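## Task

Remove the marker's cap, then draw the numeral 8 on the whiteboard and make no other marks. The top of the 8 must face the whiteboard's long side that lies farther from the robot.

## Robot and tools

Robot: two simulated arms, left_arm and right_arm, each ending in a two-finger gripper. Scene 1 asks for an 8; the result of finished_scene for scene 1 gives scene 2's goal, which is a 3. A loose object may occasionally be nudged by an outside push. Knocking or placing anything off the table fails the task. Letting the arms collide or press on each other hard can end the scene.

World frame (used by every result): origin on the table top midway between the arms, +x out over the table, +z up, left_arm on the +y side. The names left and right do not mean image sides. Positions are in metres, orientations as quaternions wxyz. Reported hand positions can be off, more so at long reach.

Gripper frame: fingers point along the gripper's +z, and they open and close along its y. end_effector_position is the point between the pads, just under 1 cm behind the fingertips.

A ROW is always 14 numbers in [-1, 1] in one flat list covering both arms, even if only one moves: dx, dy, dz, rx, ry, rz, opening for left_arm, then the same seven for right_arm. dx..rz are an offset, not a pose, expressed in that gripper's own axes and measured from its measured pose at the start of the action (for the first action of a call, from the last pose a result reported in this scene). Scale: 1.0 equals 0.6 m of translation or 180 degrees of rotation; rx, ry, rz form one rotation vector. Opening is absolute, not an offset: +1 fully open (0.087 m), -1 closed.

execute_actions(actions): a list of actions run in order. Each action is a table of up to 15 rows, one per 1/30 s step; a shorter table repeats its last row until 15 steps. Every row is an offset from the action's start pose, not from the previous row. An empty list just returns state and images.

move(target, speed, blocking): target is one 14-number row as above, offsets from the pose in this scene's last result that showed one. Each gripper travels a straight line toward its target; both arms finish together, in 0.5 to 10 s (cut off at 10 s). speed is the top path speed in m/s, 0.002 to 0.5, default 0.25; rotation is capped at twice that in rad/s. Paths ignore obstacles and the other arm; grippers lag, can stray and overshoot speed near full reach. Faster contact hits harder, and a target deeper past contact presses harder. The opening is applied at the start. With blocking=false the result returns after 0.5 s while motion continues; until a result shows the move ended, further rows and moves are refused, so use wait or stop. Result adds a "move:" line: ending (done, off_target, moving, held, fault), which limits acted (paced = pose clipped; held = a check blocked some steps, after which the arm may lurch quickly), and each gripper's distance from its target.

wait(seconds): 0 to 10 s, arms keep their last command; returns early if a move ends. stop(): brakes a running move; it needs room, more when fast; fingers keep moving. zoom_image(camera, region): region [x0, y0, x1, y1] in pixels of that camera's latest image, at most 504 by 504. Cameras: cam_head_left, cam_head_right, cam_high, cam_low, cam_left_wrist, cam_right_wrist, all 504x504, with calibration given for reference (small per-scene errors). finished_scene(scene): ends scene 1 or 2 irreversibly; the goal must hold when it is called. Replying without a tool call ends all remaining scenes.

Control details: each step, the commanded pose is limited to within 70 mm and 16 degrees of the measured pose; position wins over orientation when both cannot be met. A far target may need several actions; afterwards the arm stops at its last clipped pose. Joint friction can leave the gripper up to about 31 mm short, and smaller commands may do nothing. Elbows stop just short of straight. "Hand target" lines show where each gripper is being driven. "pose unreachable" means the clearance check altered or blocked that arm's command.

Gripping: grip_measured is the finger opening on the command scale; the last joint value is the opening in metres. Readings may be off by about 1 mm per gripper. To hold, command about 0.02 below grip_measured (less for a lighter hold). Pad force tops out near 20 N; fast closing can squeeze harder or spring open.

For an arm meant to stay put, in a reply's first call send the offset back to its desired pose, then zeros later, always with its proper opening. An arm blocked by an object keeps pushing until re-commanded.

Heat: holding loads warms motors, even during thinking. MOTOR HOT warns at 75 °C; 90 °C stops that arm for 10 s; 100 °C makes it go limp and fall. These show as OVER-TEMPERATURE FAULT lines.

Each tool is called after "Emit:" as a command line: name --argument value for each argument, lists and objects as JSON in quotes; but a table of rows of numbers goes row by row, as --pt "numbers of a row", without its own name.

## Session

Emit:
execute_actions --actions '[]'

Scene clock: 0.00 s.
left_arm: end_effector_position=(+0.3387, +0.1893, +0.3561) grip_measured=+1.000 end_effector_quat_wxyz=(+0.705, +0.041, +0.707, -0.035) | right_arm: end_effector_position=(+0.5888, -0.5768, +0.2998) grip_measured=+1.000 end_effector_quat_wxyz=(+0.732, +0.593, +0.330, -0.054)
Joint positions: left_arm=[-0.015  1.041  1.031  0.007 -0.001  0.009  0.087] | right_arm=[-0.171  2.171  1.809  0.477  0.825  0.904  0.087]
Joint velocities: left_arm=[ 0.007  0.002 -0.002  0.037 -0.022 -0.007  0.   ] | right_arm=[-0.002  0.017  0.007  0.022 -0.066  0.007  0.   ]
Motor temperatures (°C, as the motors report them): left_arm=[20 17 19 20 21 19] | right_arm=[18 18 18 19 19 16]
Hand target (left_arm): +0.339, +0.189, +0.356; +0.705, +0.041, +0.707, -0.035
Hand target (right_arm): +0.589, -0.577, +0.300; +0.732, +0.593, +0.330, -0.054

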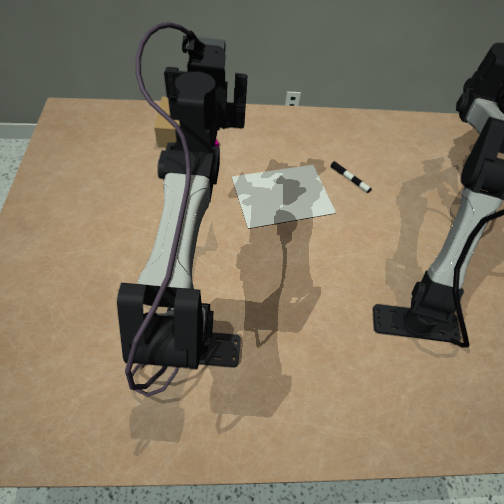

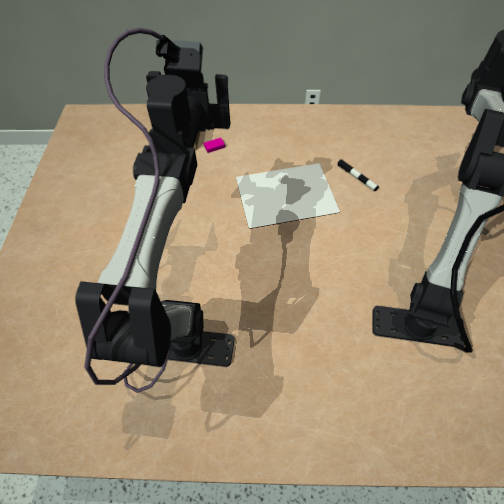

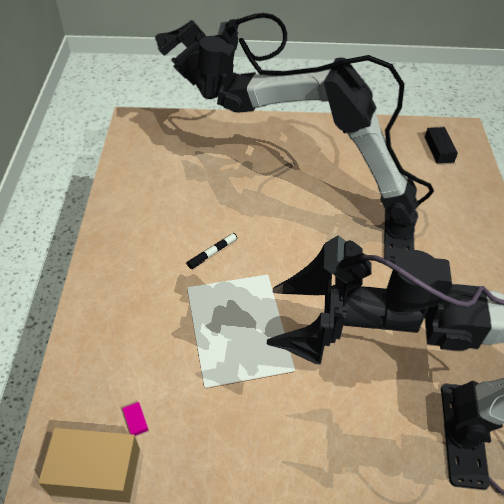

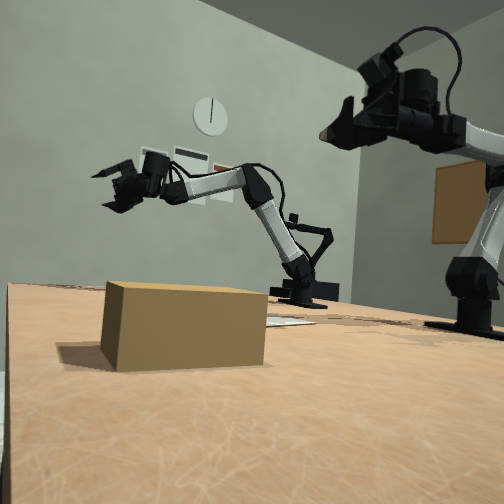

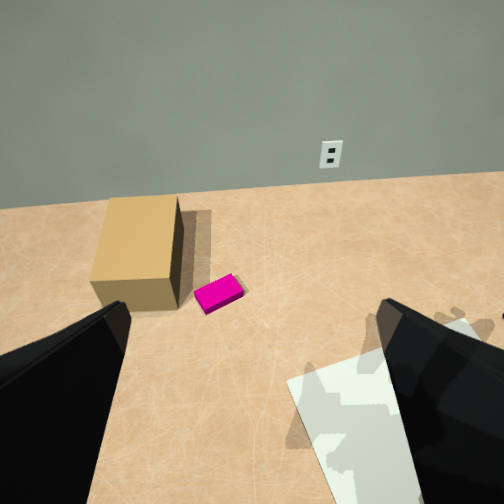

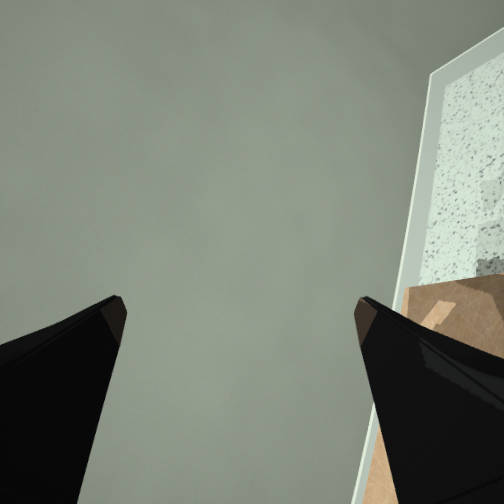

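Emit:
zoom_image --camera "cam_high" --region '[160, 210, 320, 400]'

Emit:
zoom_image --camera "cam_head_right" --region '[220, 140, 400, 240]'

Region (160, 210, 320, 400) of cam_high's 504x504 image, scaled by 2.653, with more detail than that image has; it fills the left 424 columns of this view, and the rest is white.

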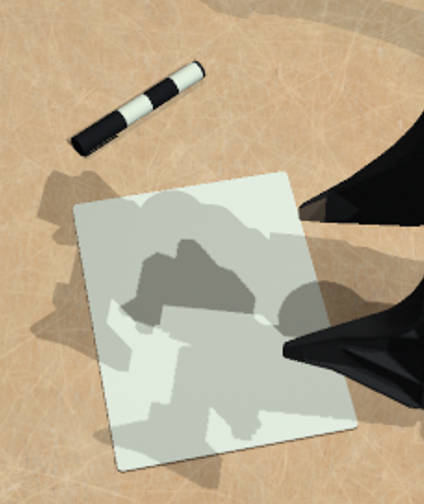

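Region (220, 140, 400, 240) of cam_head_right's 504x504 image, scaled by 2.800, with more detail than that image has.

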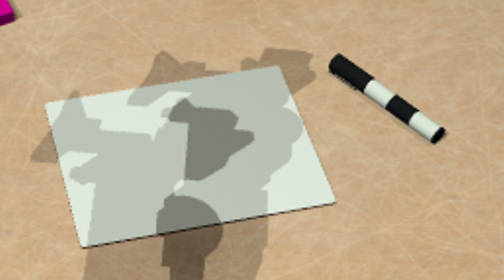

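Emit:
move --target '[0,0,0,0,0,0,1,0.057,-0.202,-0.63,-0.458,0.458,-0.39,1]' --speed 0.3

Scene clock: 53.43 s.
left_arm: end_effector_position=(+0.3387, +0.1893, +0.3561) grip_measured=+1.000 end_effector_quat_wxyz=(+0.705, +0.041, +0.707, -0.035) | right_arm: end_effector_position=(+0.3938, -0.2638, +0.1504) grip_measured=+1.000 end_effector_quat_wxyz=(+0.397, -0.311, +0.851, +0.144)
Joint positions: left_arm=[-0.015  1.041  1.031  0.007 -0.001  0.009  0.087] | right_arm=[-0.034  1.519  1.186 -0.583 -0.625 -0.654  0.087]
Joint velocities: left_arm=[-0.007 -0.017  0.007 -0.022 -0.022 -0.022  0.   ] | right_arm=[ 0.012  0.002  0.002 -0.051  0.037 -0.007  0.   ]
Motor temperatures (°C, as the motors report them): left_arm=[20 18 27 27 21 19] | right_arm=[18 37 23 24 19 16]
Hand target (left_arm): +0.339, +0.189, +0.356; +0.705, +0.041, +0.707, -0.035
Hand target (right_arm): +0.394, -0.262, +0.146; +0.384, -0.314, +0.856, +0.146
Off the commanded pose (left_arm): 0.000 m, 0 deg.
Off the commanded pose (right_arm): 0.007 m, 1 deg.
move: done
camera_calibration (this result's frames):
cam_right_wrist: T_world_to_cam=[[0.649977, -0.759863, 0.0117221, -0.462676], [-0.759711, -0.650082, -0.015241, 0.149024], [0.0192014, 0.00100087, -0.999815, 0.28111], [0, 0, 0, 1]] pos_world=[0.408547, -0.254974, 0.288753]

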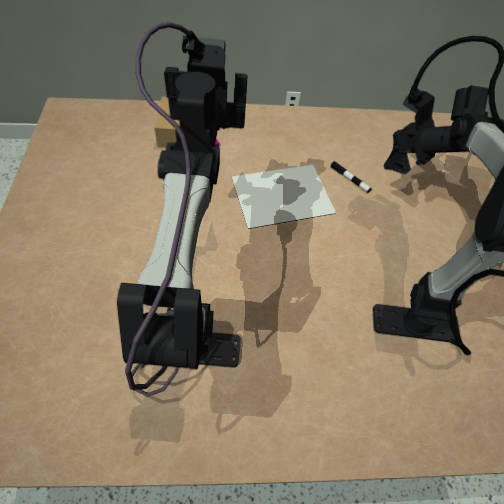

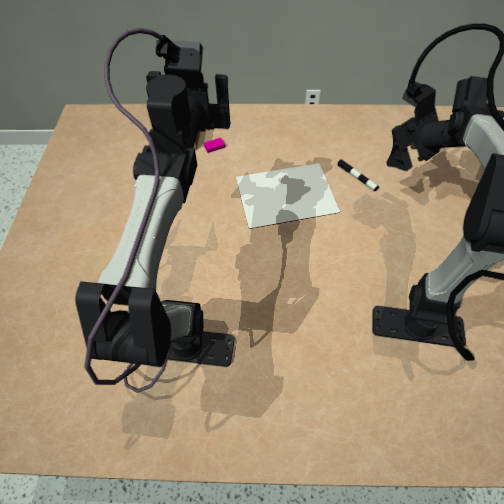

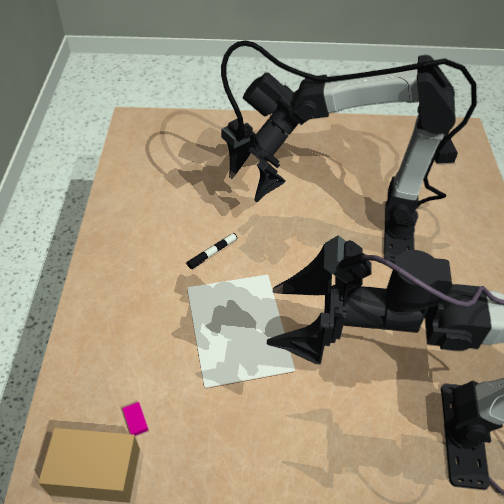

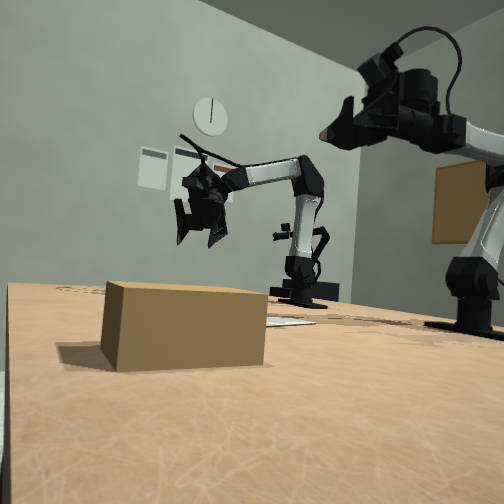

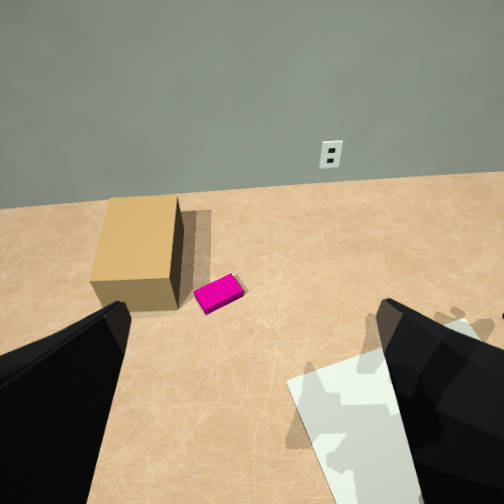

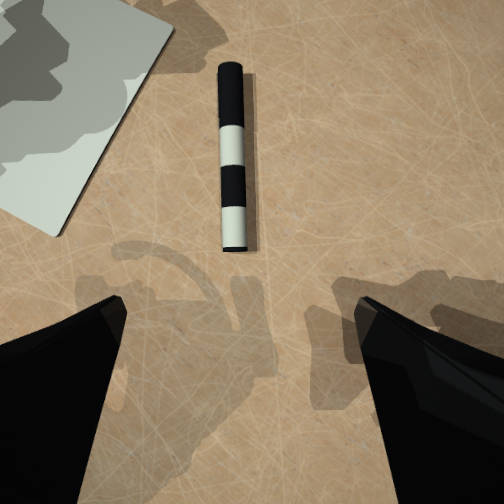

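Emit:
move --target '[0,0,0,0,0,0,1,0.057,0.013,0.192,0,0,0,0.2]'

Scene clock: 61.00 s.
left_arm: end_effector_position=(+0.3387, +0.1893, +0.3561) grip_measured=+1.000 end_effector_quat_wxyz=(+0.705, +0.041, +0.707, -0.035) | right_arm: end_effector_position=(+0.4475, -0.2181, +0.0641) grip_measured=+0.200 end_effector_quat_wxyz=(+0.410, -0.315, +0.845, +0.139)
Joint positions: left_arm=[-0.015  1.041  1.031  0.007 -0.001  0.009  0.087] | right_arm=[ 0.121  1.765  1.063 -0.107 -0.527 -0.516  0.053]
Joint velocities: left_arm=[ 0.007  0.022 -0.012 -0.066  0.037  0.066  0.   ] | right_arm=[ 0.007 -0.012  0.002 -0.081 -0.081 -0.051  0.   ]
Motor temperatures (°C, as the motors report them): left_arm=[20 18 28 28 21 19] | right_arm=[18 34 24 24 19 16]
Hand target (left_arm): +0.339, +0.189, +0.356; +0.705, +0.041, +0.707, -0.035
Hand target (right_arm): +0.441, -0.216, +0.052; +0.397, -0.312, +0.852, +0.142
Off the commanded pose (left_arm): 0.000 m, 0 deg.
Off the commanded pose (right_arm): 0.016 m, 2 deg.
move: off_target (right_arm)
camera_calibration (this result's frames):
cam_right_wrist: T_world_to_cam=[[0.651564, -0.757866, 0.0332286, -0.46348], [-0.756967, -0.652409, -0.0369146, 0.217967], [0.049655, -0.00110076, -0.998766, 0.179645], [0, 0, 0, 1]] pos_world=[0.45806, -0.208854, 0.20287]

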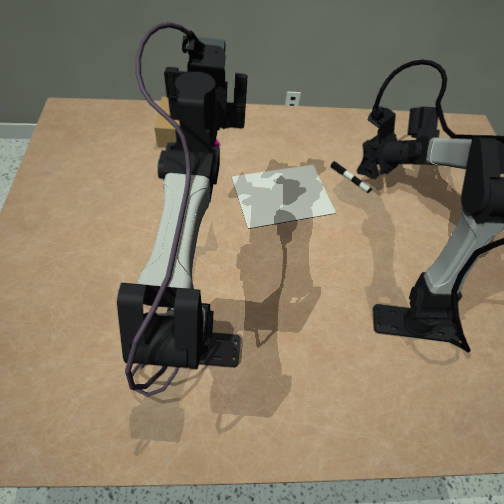

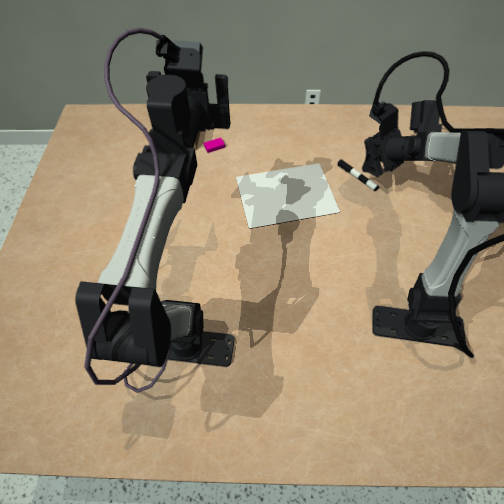

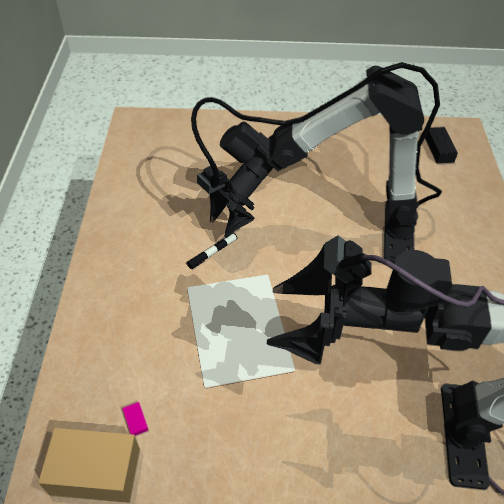

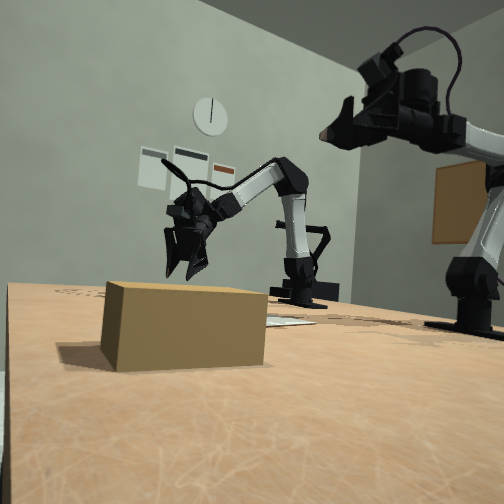

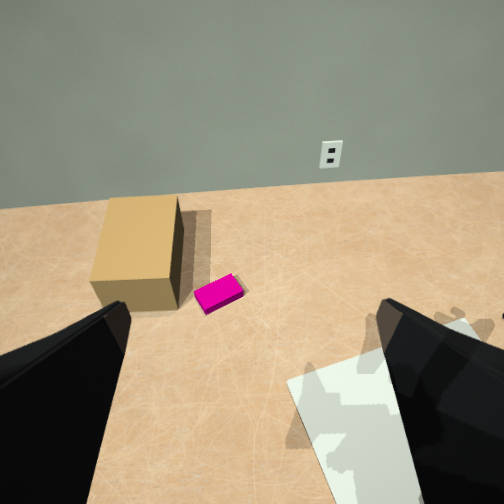

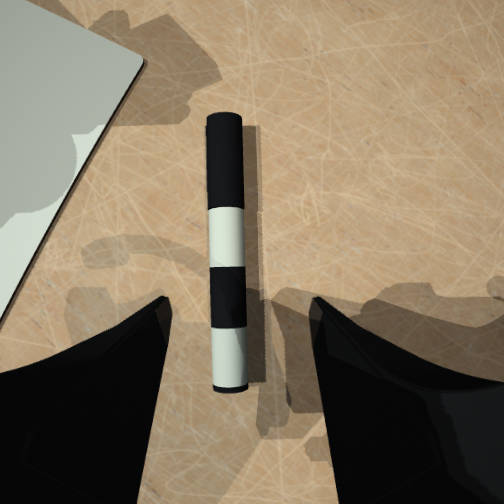

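Emit:
move --target '[0,0,0,0,0,0,1,0.078,0.022,0.06,0,0,0,0.2]' --speed 0.08

Scene clock: 66.00 s.
left_arm: end_effector_position=(+0.3387, +0.1893, +0.3561) grip_measured=+1.000 end_effector_quat_wxyz=(+0.705, +0.041, +0.707, -0.035) | right_arm: end_effector_position=(+0.4497, -0.2133, +0.0218) grip_measured=+0.200 end_effector_quat_wxyz=(+0.427, -0.318, +0.836, +0.133)
Joint positions: left_arm=[-0.015  1.041  1.031  0.007 -0.001  0.009  0.087] | right_arm=[ 0.134  1.849  0.942  0.144 -0.521 -0.504  0.053]
Joint velocities: left_arm=[-0.022  0.007 -0.002  0.037  0.037 -0.007  0.   ] | right_arm=[ 0.002 -0.002 -0.017  0.022 -0.022 -0.095  0.001]
Motor temperatures (°C, as the motors report them): left_arm=[20 18 28 28 21 19] | right_arm=[18 34 23 24 19 16]
Hand target (left_arm): +0.339, +0.189, +0.356; +0.705, +0.041, +0.707, -0.035
Hand target (right_arm): +0.440, -0.211, +0.005; +0.409, -0.315, +0.845, +0.139
Off the commanded pose (left_arm): 0.000 m, 0 deg.
Off the commanded pose (right_arm): 0.020 m, 2 deg.
move: off_target (right_arm)
camera_calibration (this result's frames):
cam_right_wrist: T_world_to_cam=[[0.650422, -0.757312, 0.0585714, -0.459806], [-0.75413, -0.653053, -0.069351, 0.220451], [0.0907706, 0.000936955, -0.995871, 0.119179], [0, 0, 0, 1]] pos_world=[0.454499, -0.204361, 0.160907]

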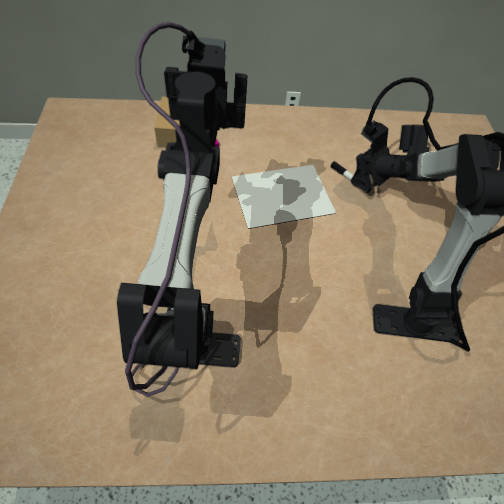

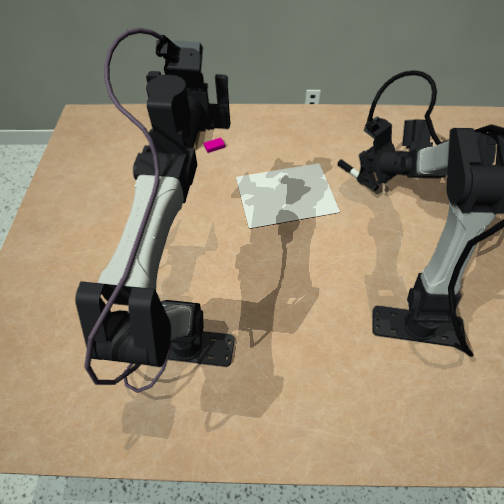

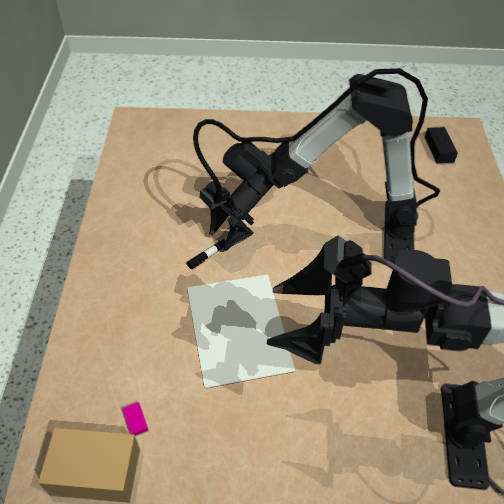

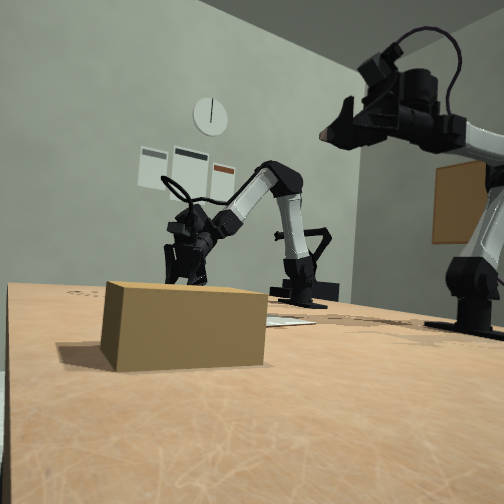

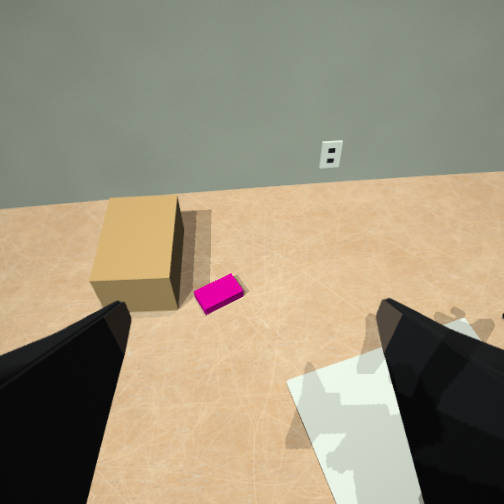

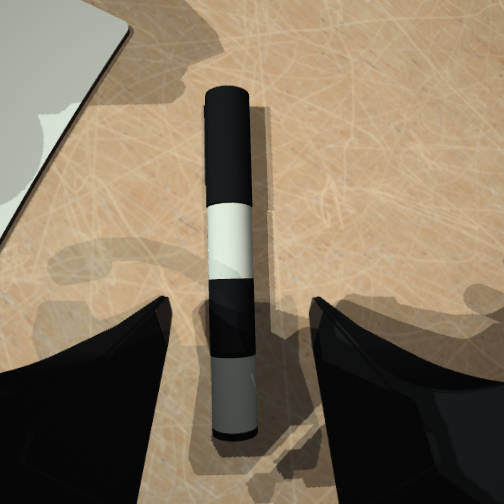

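Emit:
move --target '[0,0,0,0,0,0,1,0.042,0.016,0.02,0,0.01,0,0.2]' --speed 0.04

Scene clock: 72.17 s.
left_arm: end_effector_position=(+0.3387, +0.1893, +0.3561) grip_measured=+1.000 end_effector_quat_wxyz=(+0.705, +0.041, +0.707, -0.035) | right_arm: end_effector_position=(+0.4502, -0.2133, +0.0118) grip_measured=+0.200 end_effector_quat_wxyz=(+0.431, -0.318, +0.835, +0.125)
Joint positions: left_arm=[-0.015  1.041  1.031  0.007 -0.001  0.009  0.087] | right_arm=[ 0.14   1.87   0.915  0.206 -0.503 -0.504  0.053]
Joint velocities: left_arm=[ 0.027 -0.012 -0.007  0.081  0.007  0.022  0.   ] | right_arm=[-0.002  0.002  0.002 -0.007 -0.022  0.022  0.   ]
Motor temperatures (°C, as the motors report them): left_arm=[20 18 28 29 21 19] | right_arm=[18 33 23 24 19 16]
Hand target (left_arm): +0.339, +0.189, +0.356; +0.705, +0.041, +0.707, -0.035
Hand target (right_arm): +0.440, -0.211, -0.005; +0.414, -0.320, +0.843, +0.128
Off the commanded pose (left_arm): 0.000 m, 0 deg.
Off the commanded pose (right_arm): 0.021 m, 2 deg.
move: off_target (right_arm)
camera_calibration (this result's frames):
cam_right_wrist: T_world_to_cam=[[0.644809, -0.76057, 0.0758565, -0.45789], [-0.757259, -0.64916, -0.0717685, 0.222445], [0.103828, -0.011166, -0.994533, 0.100659], [0, 0, 0, 1]] pos_world=[0.453248, -0.202731, 0.150807]

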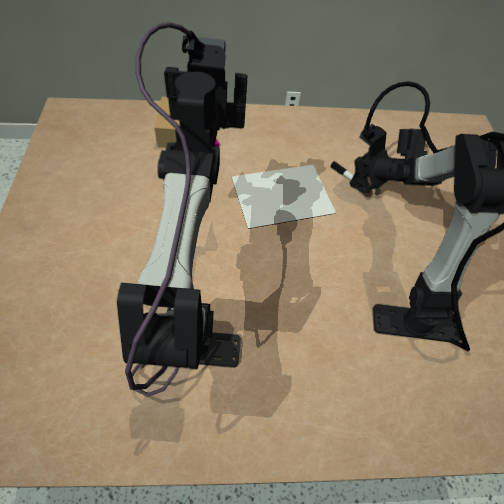

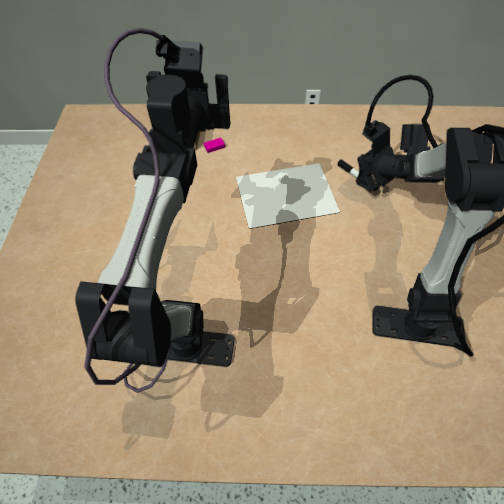

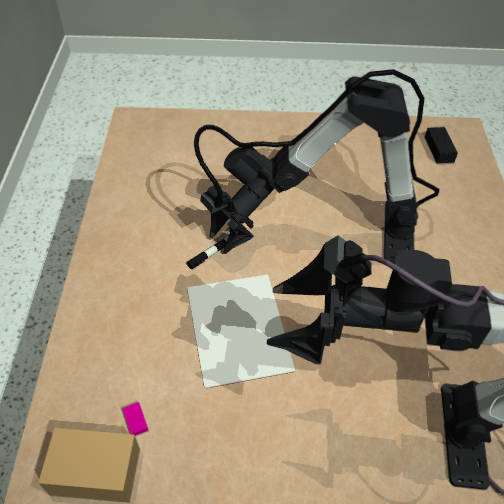

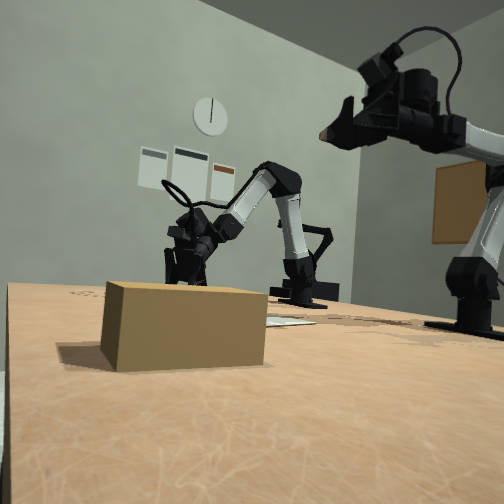

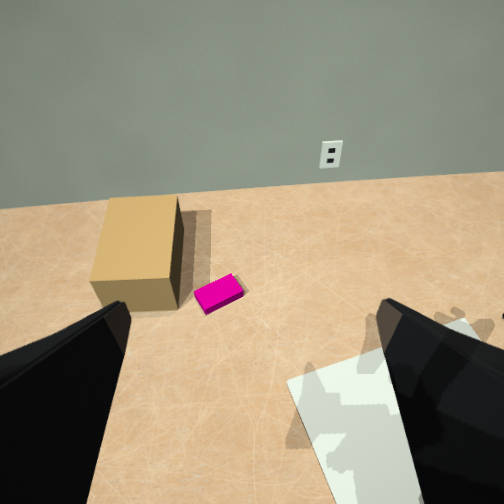

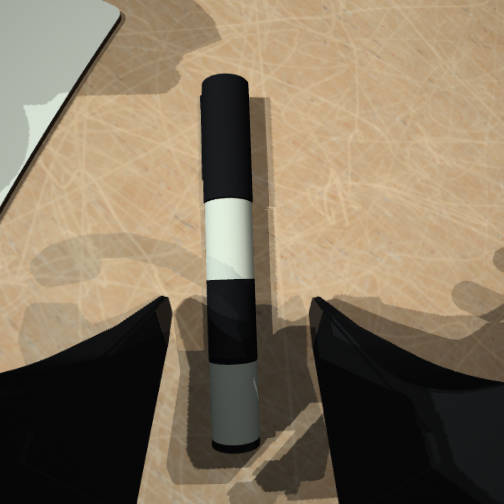

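Emit:
execute_actions --actions '[[[0,0,0,0,0,0,1,0.032,0.02,0.014,0,0.01,0,-0.3]],[[0,0,0,0,0,0,1,0,0,0,0,0,0,-0.5],[0,0,0,0,0,0,1,0,0,0,0,0,0,-0.53],[0,0,0,0,0,0,1,0,0,0,0,0,0,-0.56],[0,0,0,0,0,0,1,0,0,0,0,0,0,-0.58],[0,0,0,0,0,0,1,0,0,0,0,0,0,-0.6],[0,0,0,0,0,0,1,0,0,0,0,0,0,-0.62],[0,0,0,0,0,0,1,0,0,0,0,0,0,-0.64],[0,0,0,0,0,0,1,0,0,0,0,0,0,-0.66]],[[0,0,0,0,0,0,1,0,0,0,0,0,0,-0.66]]]'

Scene clock: 80.57 s.
left_arm: end_effector_position=(+0.3387, +0.1893, +0.3561) grip_measured=+1.000 end_effector_quat_wxyz=(+0.705, +0.041, +0.707, -0.035) | right_arm: end_effector_position=(+0.4508, -0.2105, +0.0100) grip_measured=-0.611 end_effector_quat_wxyz=(+0.438, -0.322, +0.831, +0.115)
Joint positions: left_arm=[-0.015  1.041  1.031  0.007 -0.001  0.009  0.087] | right_arm=[ 0.155  1.87   0.893  0.249 -0.48  -0.504  0.017]
Joint velocities: left_arm=[-0.017 -0.002  0.007  0.007 -0.022  0.007  0.   ] | right_arm=[ 0.017  0.007 -0.012 -0.037  0.007 -0.037 -0.   ]
Motor temperatures (°C, as the motors report them): left_arm=[20 18 29 29 21 19] | right_arm=[18 32 23 25 19 16]
Hand target (left_arm): +0.339, +0.189, +0.356; +0.705, +0.041, +0.707, -0.035
Hand target (right_arm): +0.451, -0.211, +0.010; +0.438, -0.322, +0.831, +0.115
Off the commanded pose (left_arm): 0.000 m, 0 deg.
Off the commanded pose (right_arm): 0.000 m, 0 deg.
camera_calibration (this result's frames):
cam_right_wrist: T_world_to_cam=[[0.64135, -0.760537, 0.101257, -0.454682], [-0.756972, -0.648753, -0.0781833, 0.224532], [0.125152, -0.0265057, -0.991783, 0.0859788], [0, 0, 0, 1]] pos_world=[0.450814, -0.197858, 0.148867]

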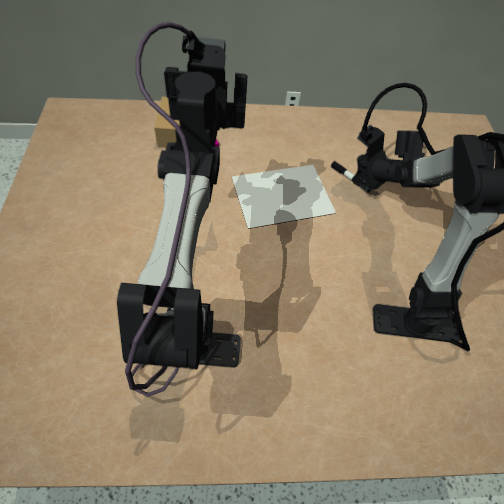

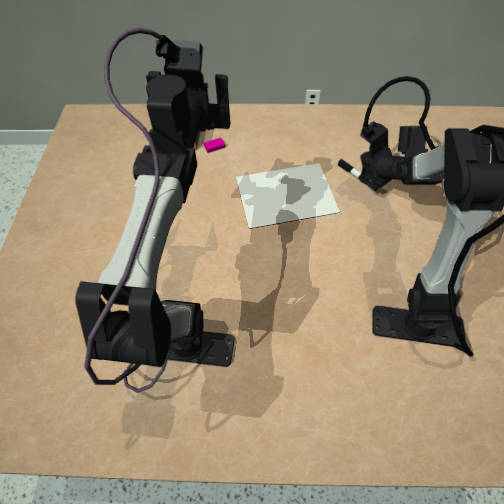

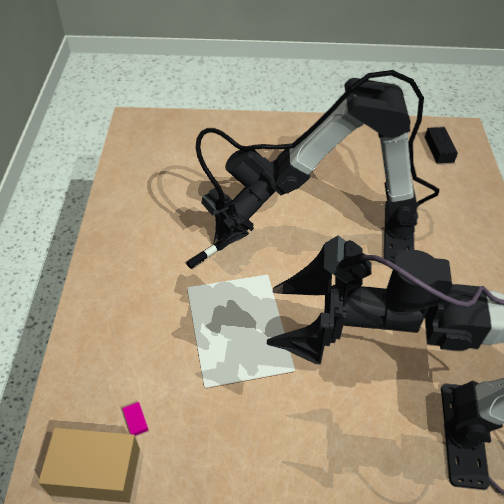

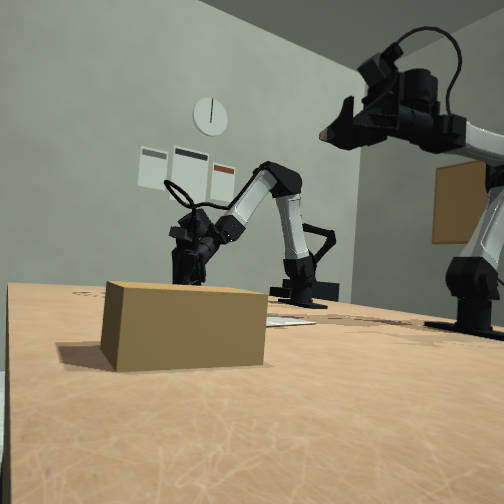

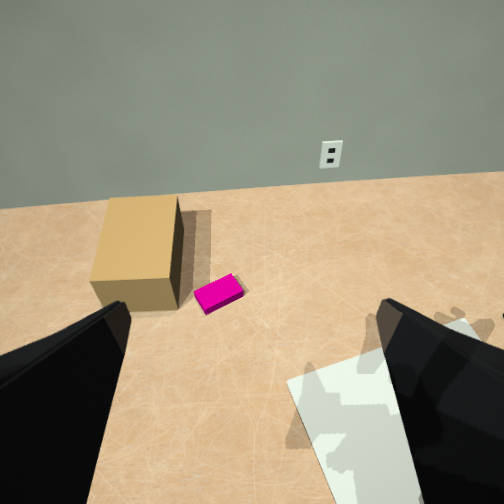

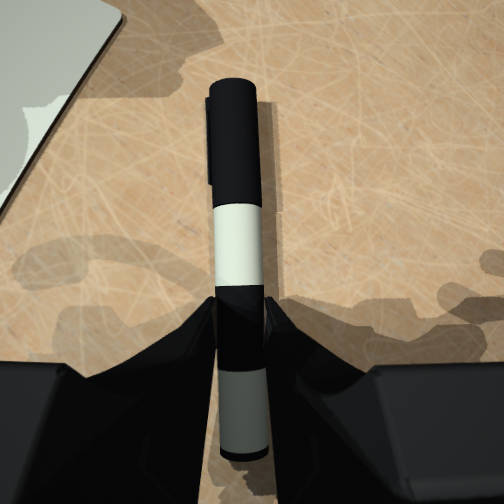

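Emit:
move --target '[0.227,-0.338,-0.04,0.026,0.026,-0.5,0.3,-0.326,0.162,-0.175,-0.16,-0.018,-0.118,-0.65]'

Scene clock: 100.10 s.
left_arm: end_effector_position=(+0.2924, -0.0072, +0.2347) grip_measured=+0.300 end_effector_quat_wxyz=(+0.447, -0.440, +0.545, -0.557) | right_arm: end_effector_position=(+0.3935, -0.1062, +0.2211) grip_measured=-0.612 end_effector_quat_wxyz=(-0.385, +0.562, -0.694, -0.232)
Joint positions: left_arm=[-0.658  1.296  0.476  0.842 -0.536 -1.561  0.057] | right_arm=[ 0.337  1.69   1.625 -0.896 -0.756 -0.913  0.017]
Joint velocities: left_arm=[ 0.002 -0.017 -0.007 -0.081 -0.066 -0.022 -0.   ] | right_arm=[-0.017 -0.017 -0.017  0.007 -0.095 -0.022  0.   ]
Motor temperatures (°C, as the motors report them): left_arm=[20 18 29 30 21 19] | right_arm=[18 32 23 25 19 16]
Hand target (left_arm): +0.291, -0.008, +0.221; +0.444, -0.445, +0.552, -0.548
Hand target (right_arm): +0.393, -0.102, +0.218; +0.376, -0.566, +0.693, +0.240
Off the commanded pose (left_arm): 0.017 m, 1 deg.
Off the commanded pose (right_arm): 0.009 m, 1 deg.
move: off_target (left_arm)
camera_calibration (this result's frames):
cam_left_wrist: T_world_to_cam=[[-0.0143385, -0.0113051, 0.999833, -0.226309], [-0.870083, -0.492575, -0.0180472, 0.282232], [0.492697, -0.870196, -0.00277358, -0.00826224], [0, 0, 0, 1]] pos_world=[0.246391, 0.129272, 0.231342]
cam_right_wrist: T_world_to_cam=[[0.960094, -0.252623, 0.120008, -0.435644], [-0.245789, -0.966869, -0.0689388, 0.0284236], [0.133448, 0.0366911, -0.990376, 0.308459], [0, 0, 0, 1]] pos_world=[0.384082, -0.0938895, 0.359731]

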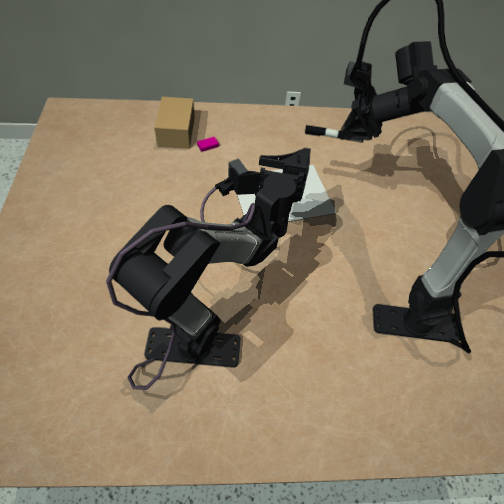

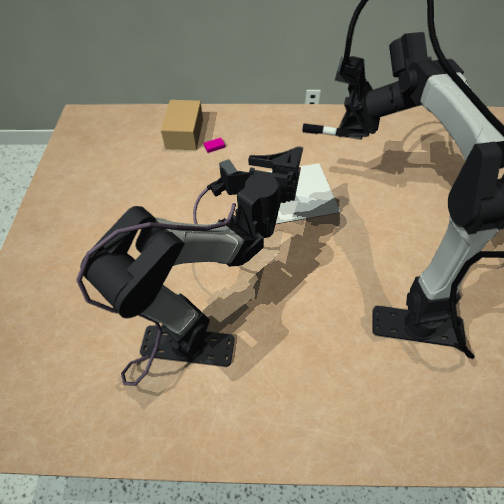

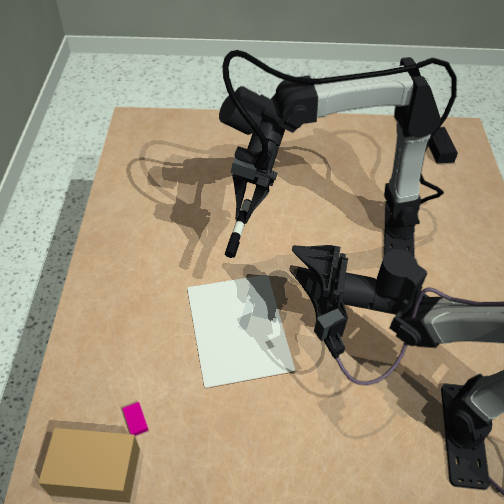

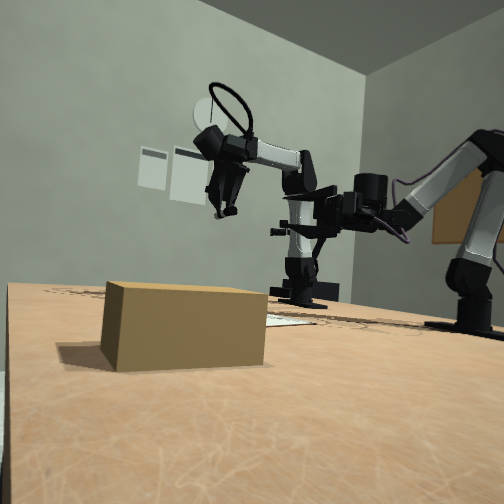

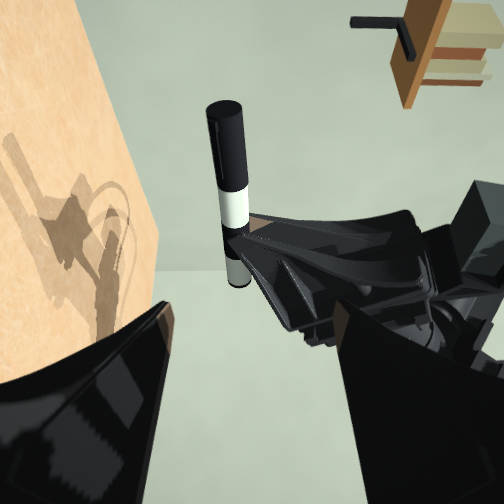

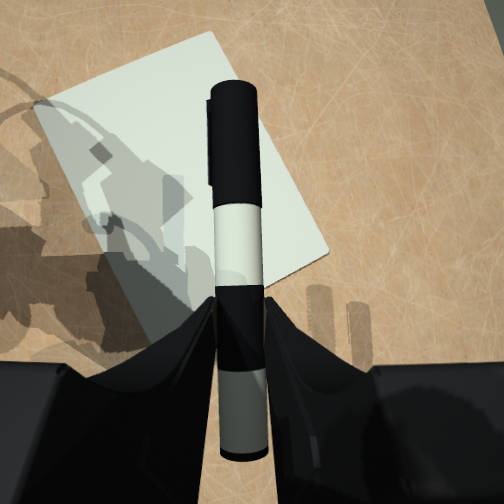

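Emit:
move --target '[0.022,0.045,0.13,0,0,0,0.3,0,0,0,0,0,0,-0.65]' --speed 0.12

Scene clock: 114.90 s.
left_arm: end_effector_position=(+0.3610, -0.0361, +0.2094) grip_measured=+0.300 end_effector_quat_wxyz=(+0.448, -0.441, +0.547, -0.553) | right_arm: end_effector_position=(+0.3934, -0.1062, +0.2211) grip_measured=-0.612 end_effector_quat_wxyz=(-0.384, +0.562, -0.694, -0.232)
Joint positions: left_arm=[-0.575  1.662  0.682  0.994 -0.458 -1.562  0.057] | right_arm=[ 0.337  1.69   1.625 -0.897 -0.756 -0.914  0.017]
Joint velocities: left_arm=[-0.002 -0.002  0.007  0.007  0.007 -0.007  0.   ] | right_arm=[-0.027  0.007 -0.002  0.066 -0.007  0.022 -0.   ]
Motor temperatures (°C, as the motors report them): left_arm=[20 18 29 31 21 19] | right_arm=[18 31 25 24 20 16]
Hand target (left_arm): +0.366, -0.037, +0.210; +0.447, -0.440, +0.545, -0.556
Hand target (right_arm): +0.394, -0.106, +0.221; +0.385, -0.562, +0.694, +0.232
Off the commanded pose (left_arm): 0.005 m, 1 deg.
Off the commanded pose (right_arm): 0.000 m, 0 deg.
move: done
camera_calibration (this result's frames):
cam_left_wrist: T_world_to_cam=[[-0.00841638, -0.0174119, 0.999813, -0.202707], [-0.868297, -0.495788, -0.0159435, 0.326], [0.495973, -0.868269, -0.010946, -0.0665952], [0, 0, 0, 1]] pos_world=[0.314388, 0.100275, 0.207138]
cam_right_wrist: T_world_to_cam=[[0.960206, -0.252374, 0.119631, -0.43545], [-0.2456, -0.966942, -0.0685795, 0.0281911], [0.132984, 0.036469, -0.990447, 0.308573], [0, 0, 0, 1]] pos_world=[0.38401, -0.0938904, 0.359652]

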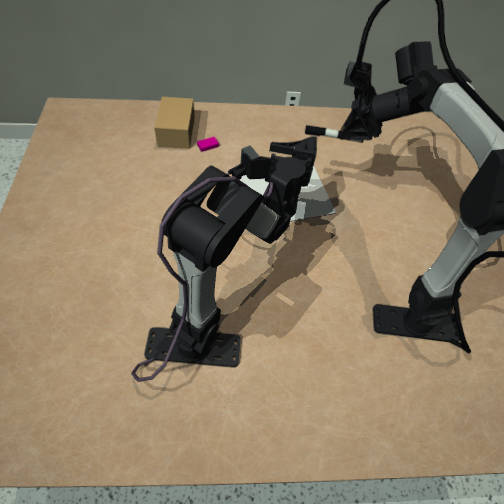

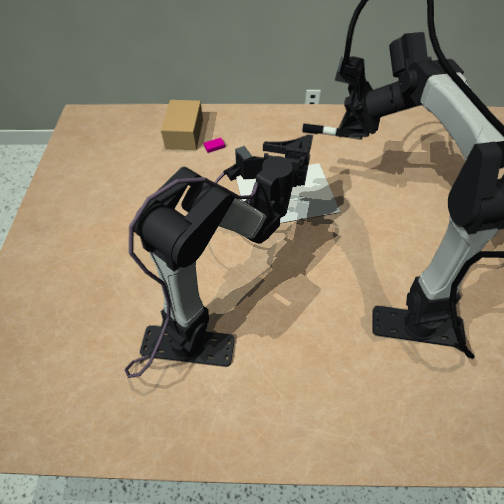

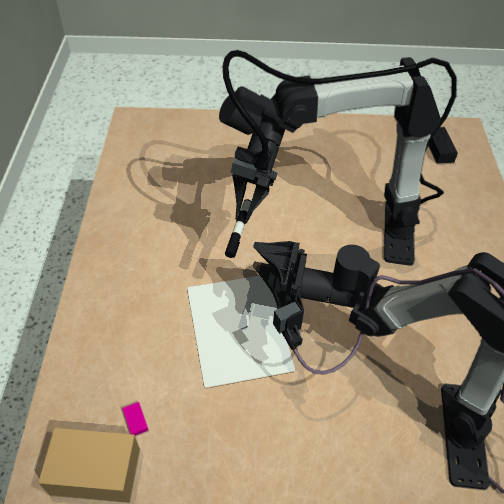

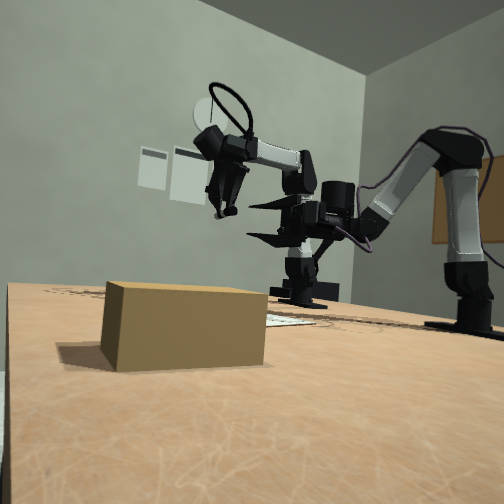

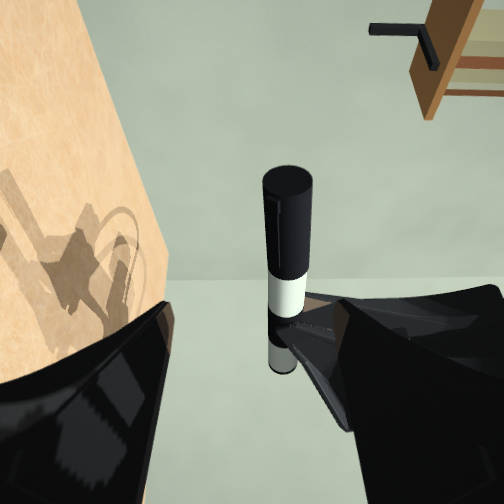

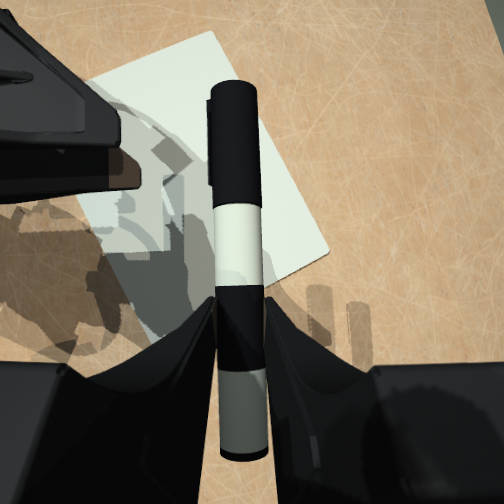

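Up 13 mm, forward ~48 mm.

Emit:
move --target '[0,-0.022,0.085,0,0,0,0.3,0,0,0,0,0,0,-0.65]' --speed 0.06

Scene clock: 119.23 s.
left_arm: end_effector_position=(+0.4046, -0.0455, +0.2360) grip_measured=+0.300 end_effector_quat_wxyz=(+0.453, -0.438, +0.532, -0.565) | right_arm: end_effector_position=(+0.3934, -0.1062, +0.2211) grip_measured=-0.612 end_effector_quat_wxyz=(-0.384, +0.562, -0.694, -0.232)
Joint positions: left_arm=[-0.52   1.756  0.879  0.931 -0.407 -1.562  0.057] | right_arm=[ 0.337  1.69   1.625 -0.897 -0.756 -0.914  0.017]
Joint velocities: left_arm=[-0.012 -0.002  0.007  0.066  0.022  0.007 -0.   ] | right_arm=[0.007 0.002 0.007 0.007 0.007 0.022 0.001]
Motor temperatures (°C, as the motors report them): left_arm=[20 18 29 31 21 19] | right_arm=[18 31 25 25 20 16]
Hand target (left_arm): +0.410, -0.047, +0.223; +0.448, -0.441, +0.547, -0.553
Hand target (right_arm): +0.393, -0.106, +0.221; +0.384, -0.562, +0.694, +0.232
Off the commanded pose (left_arm): 0.014 m, 2 deg.
Off the commanded pose (right_arm): 0.000 m, 0 deg.
move: off_target (left_arm)
camera_calibration (this result's frames):
cam_left_wrist: T_world_to_cam=[[-0.041182, 0.00482991, 0.99914, -0.214708], [-0.865391, -0.499992, -0.0332523, 0.362354], [0.499402, -0.866016, 0.0247705, -0.105784], [0, 0, 0, 1]] pos_world=[0.357565, 0.0906007, 0.229193]
cam_right_wrist: T_world_to_cam=[[0.960206, -0.252374, 0.119631, -0.43545], [-0.2456, -0.966942, -0.0685795, 0.0281911], [0.132984, 0.036469, -0.990447, 0.308573], [0, 0, 0, 1]] pos_world=[0.38401, -0.0938904, 0.359652]

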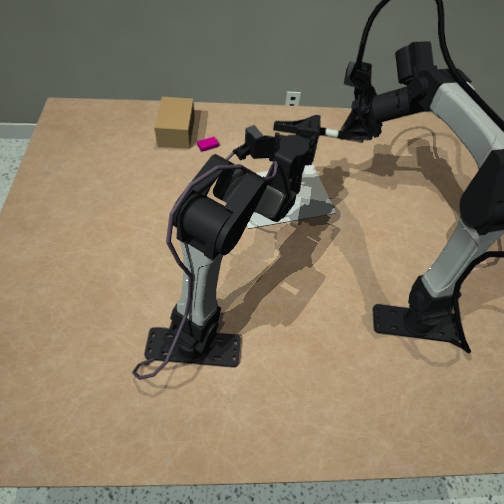

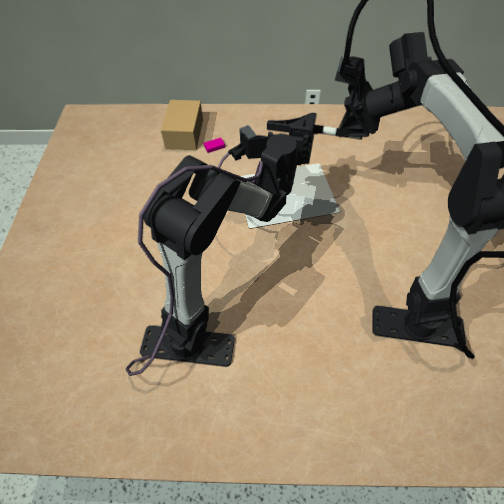

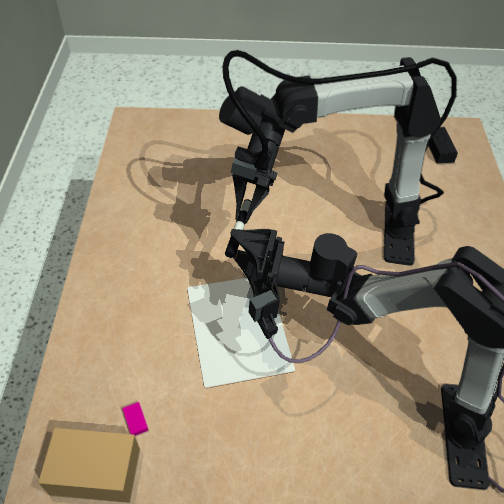

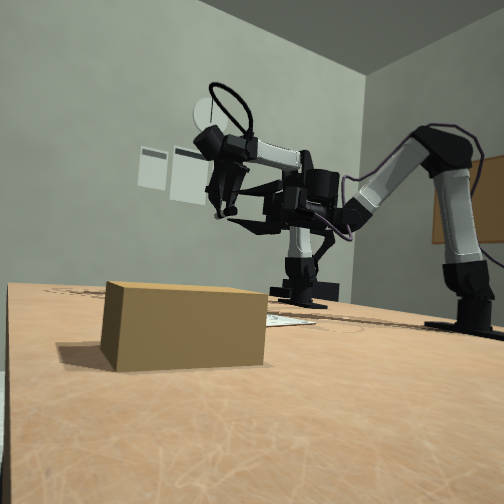

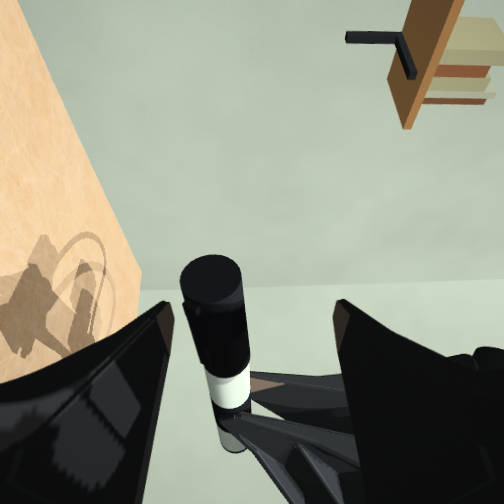

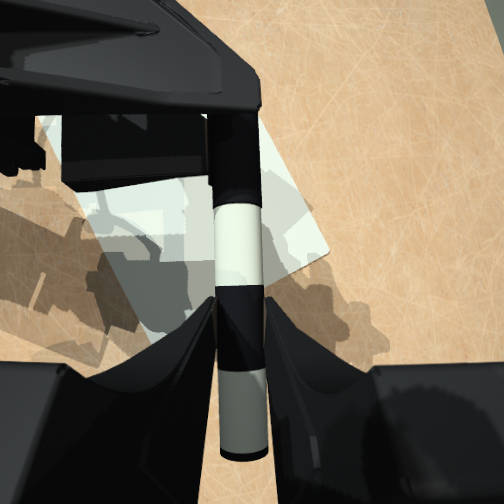

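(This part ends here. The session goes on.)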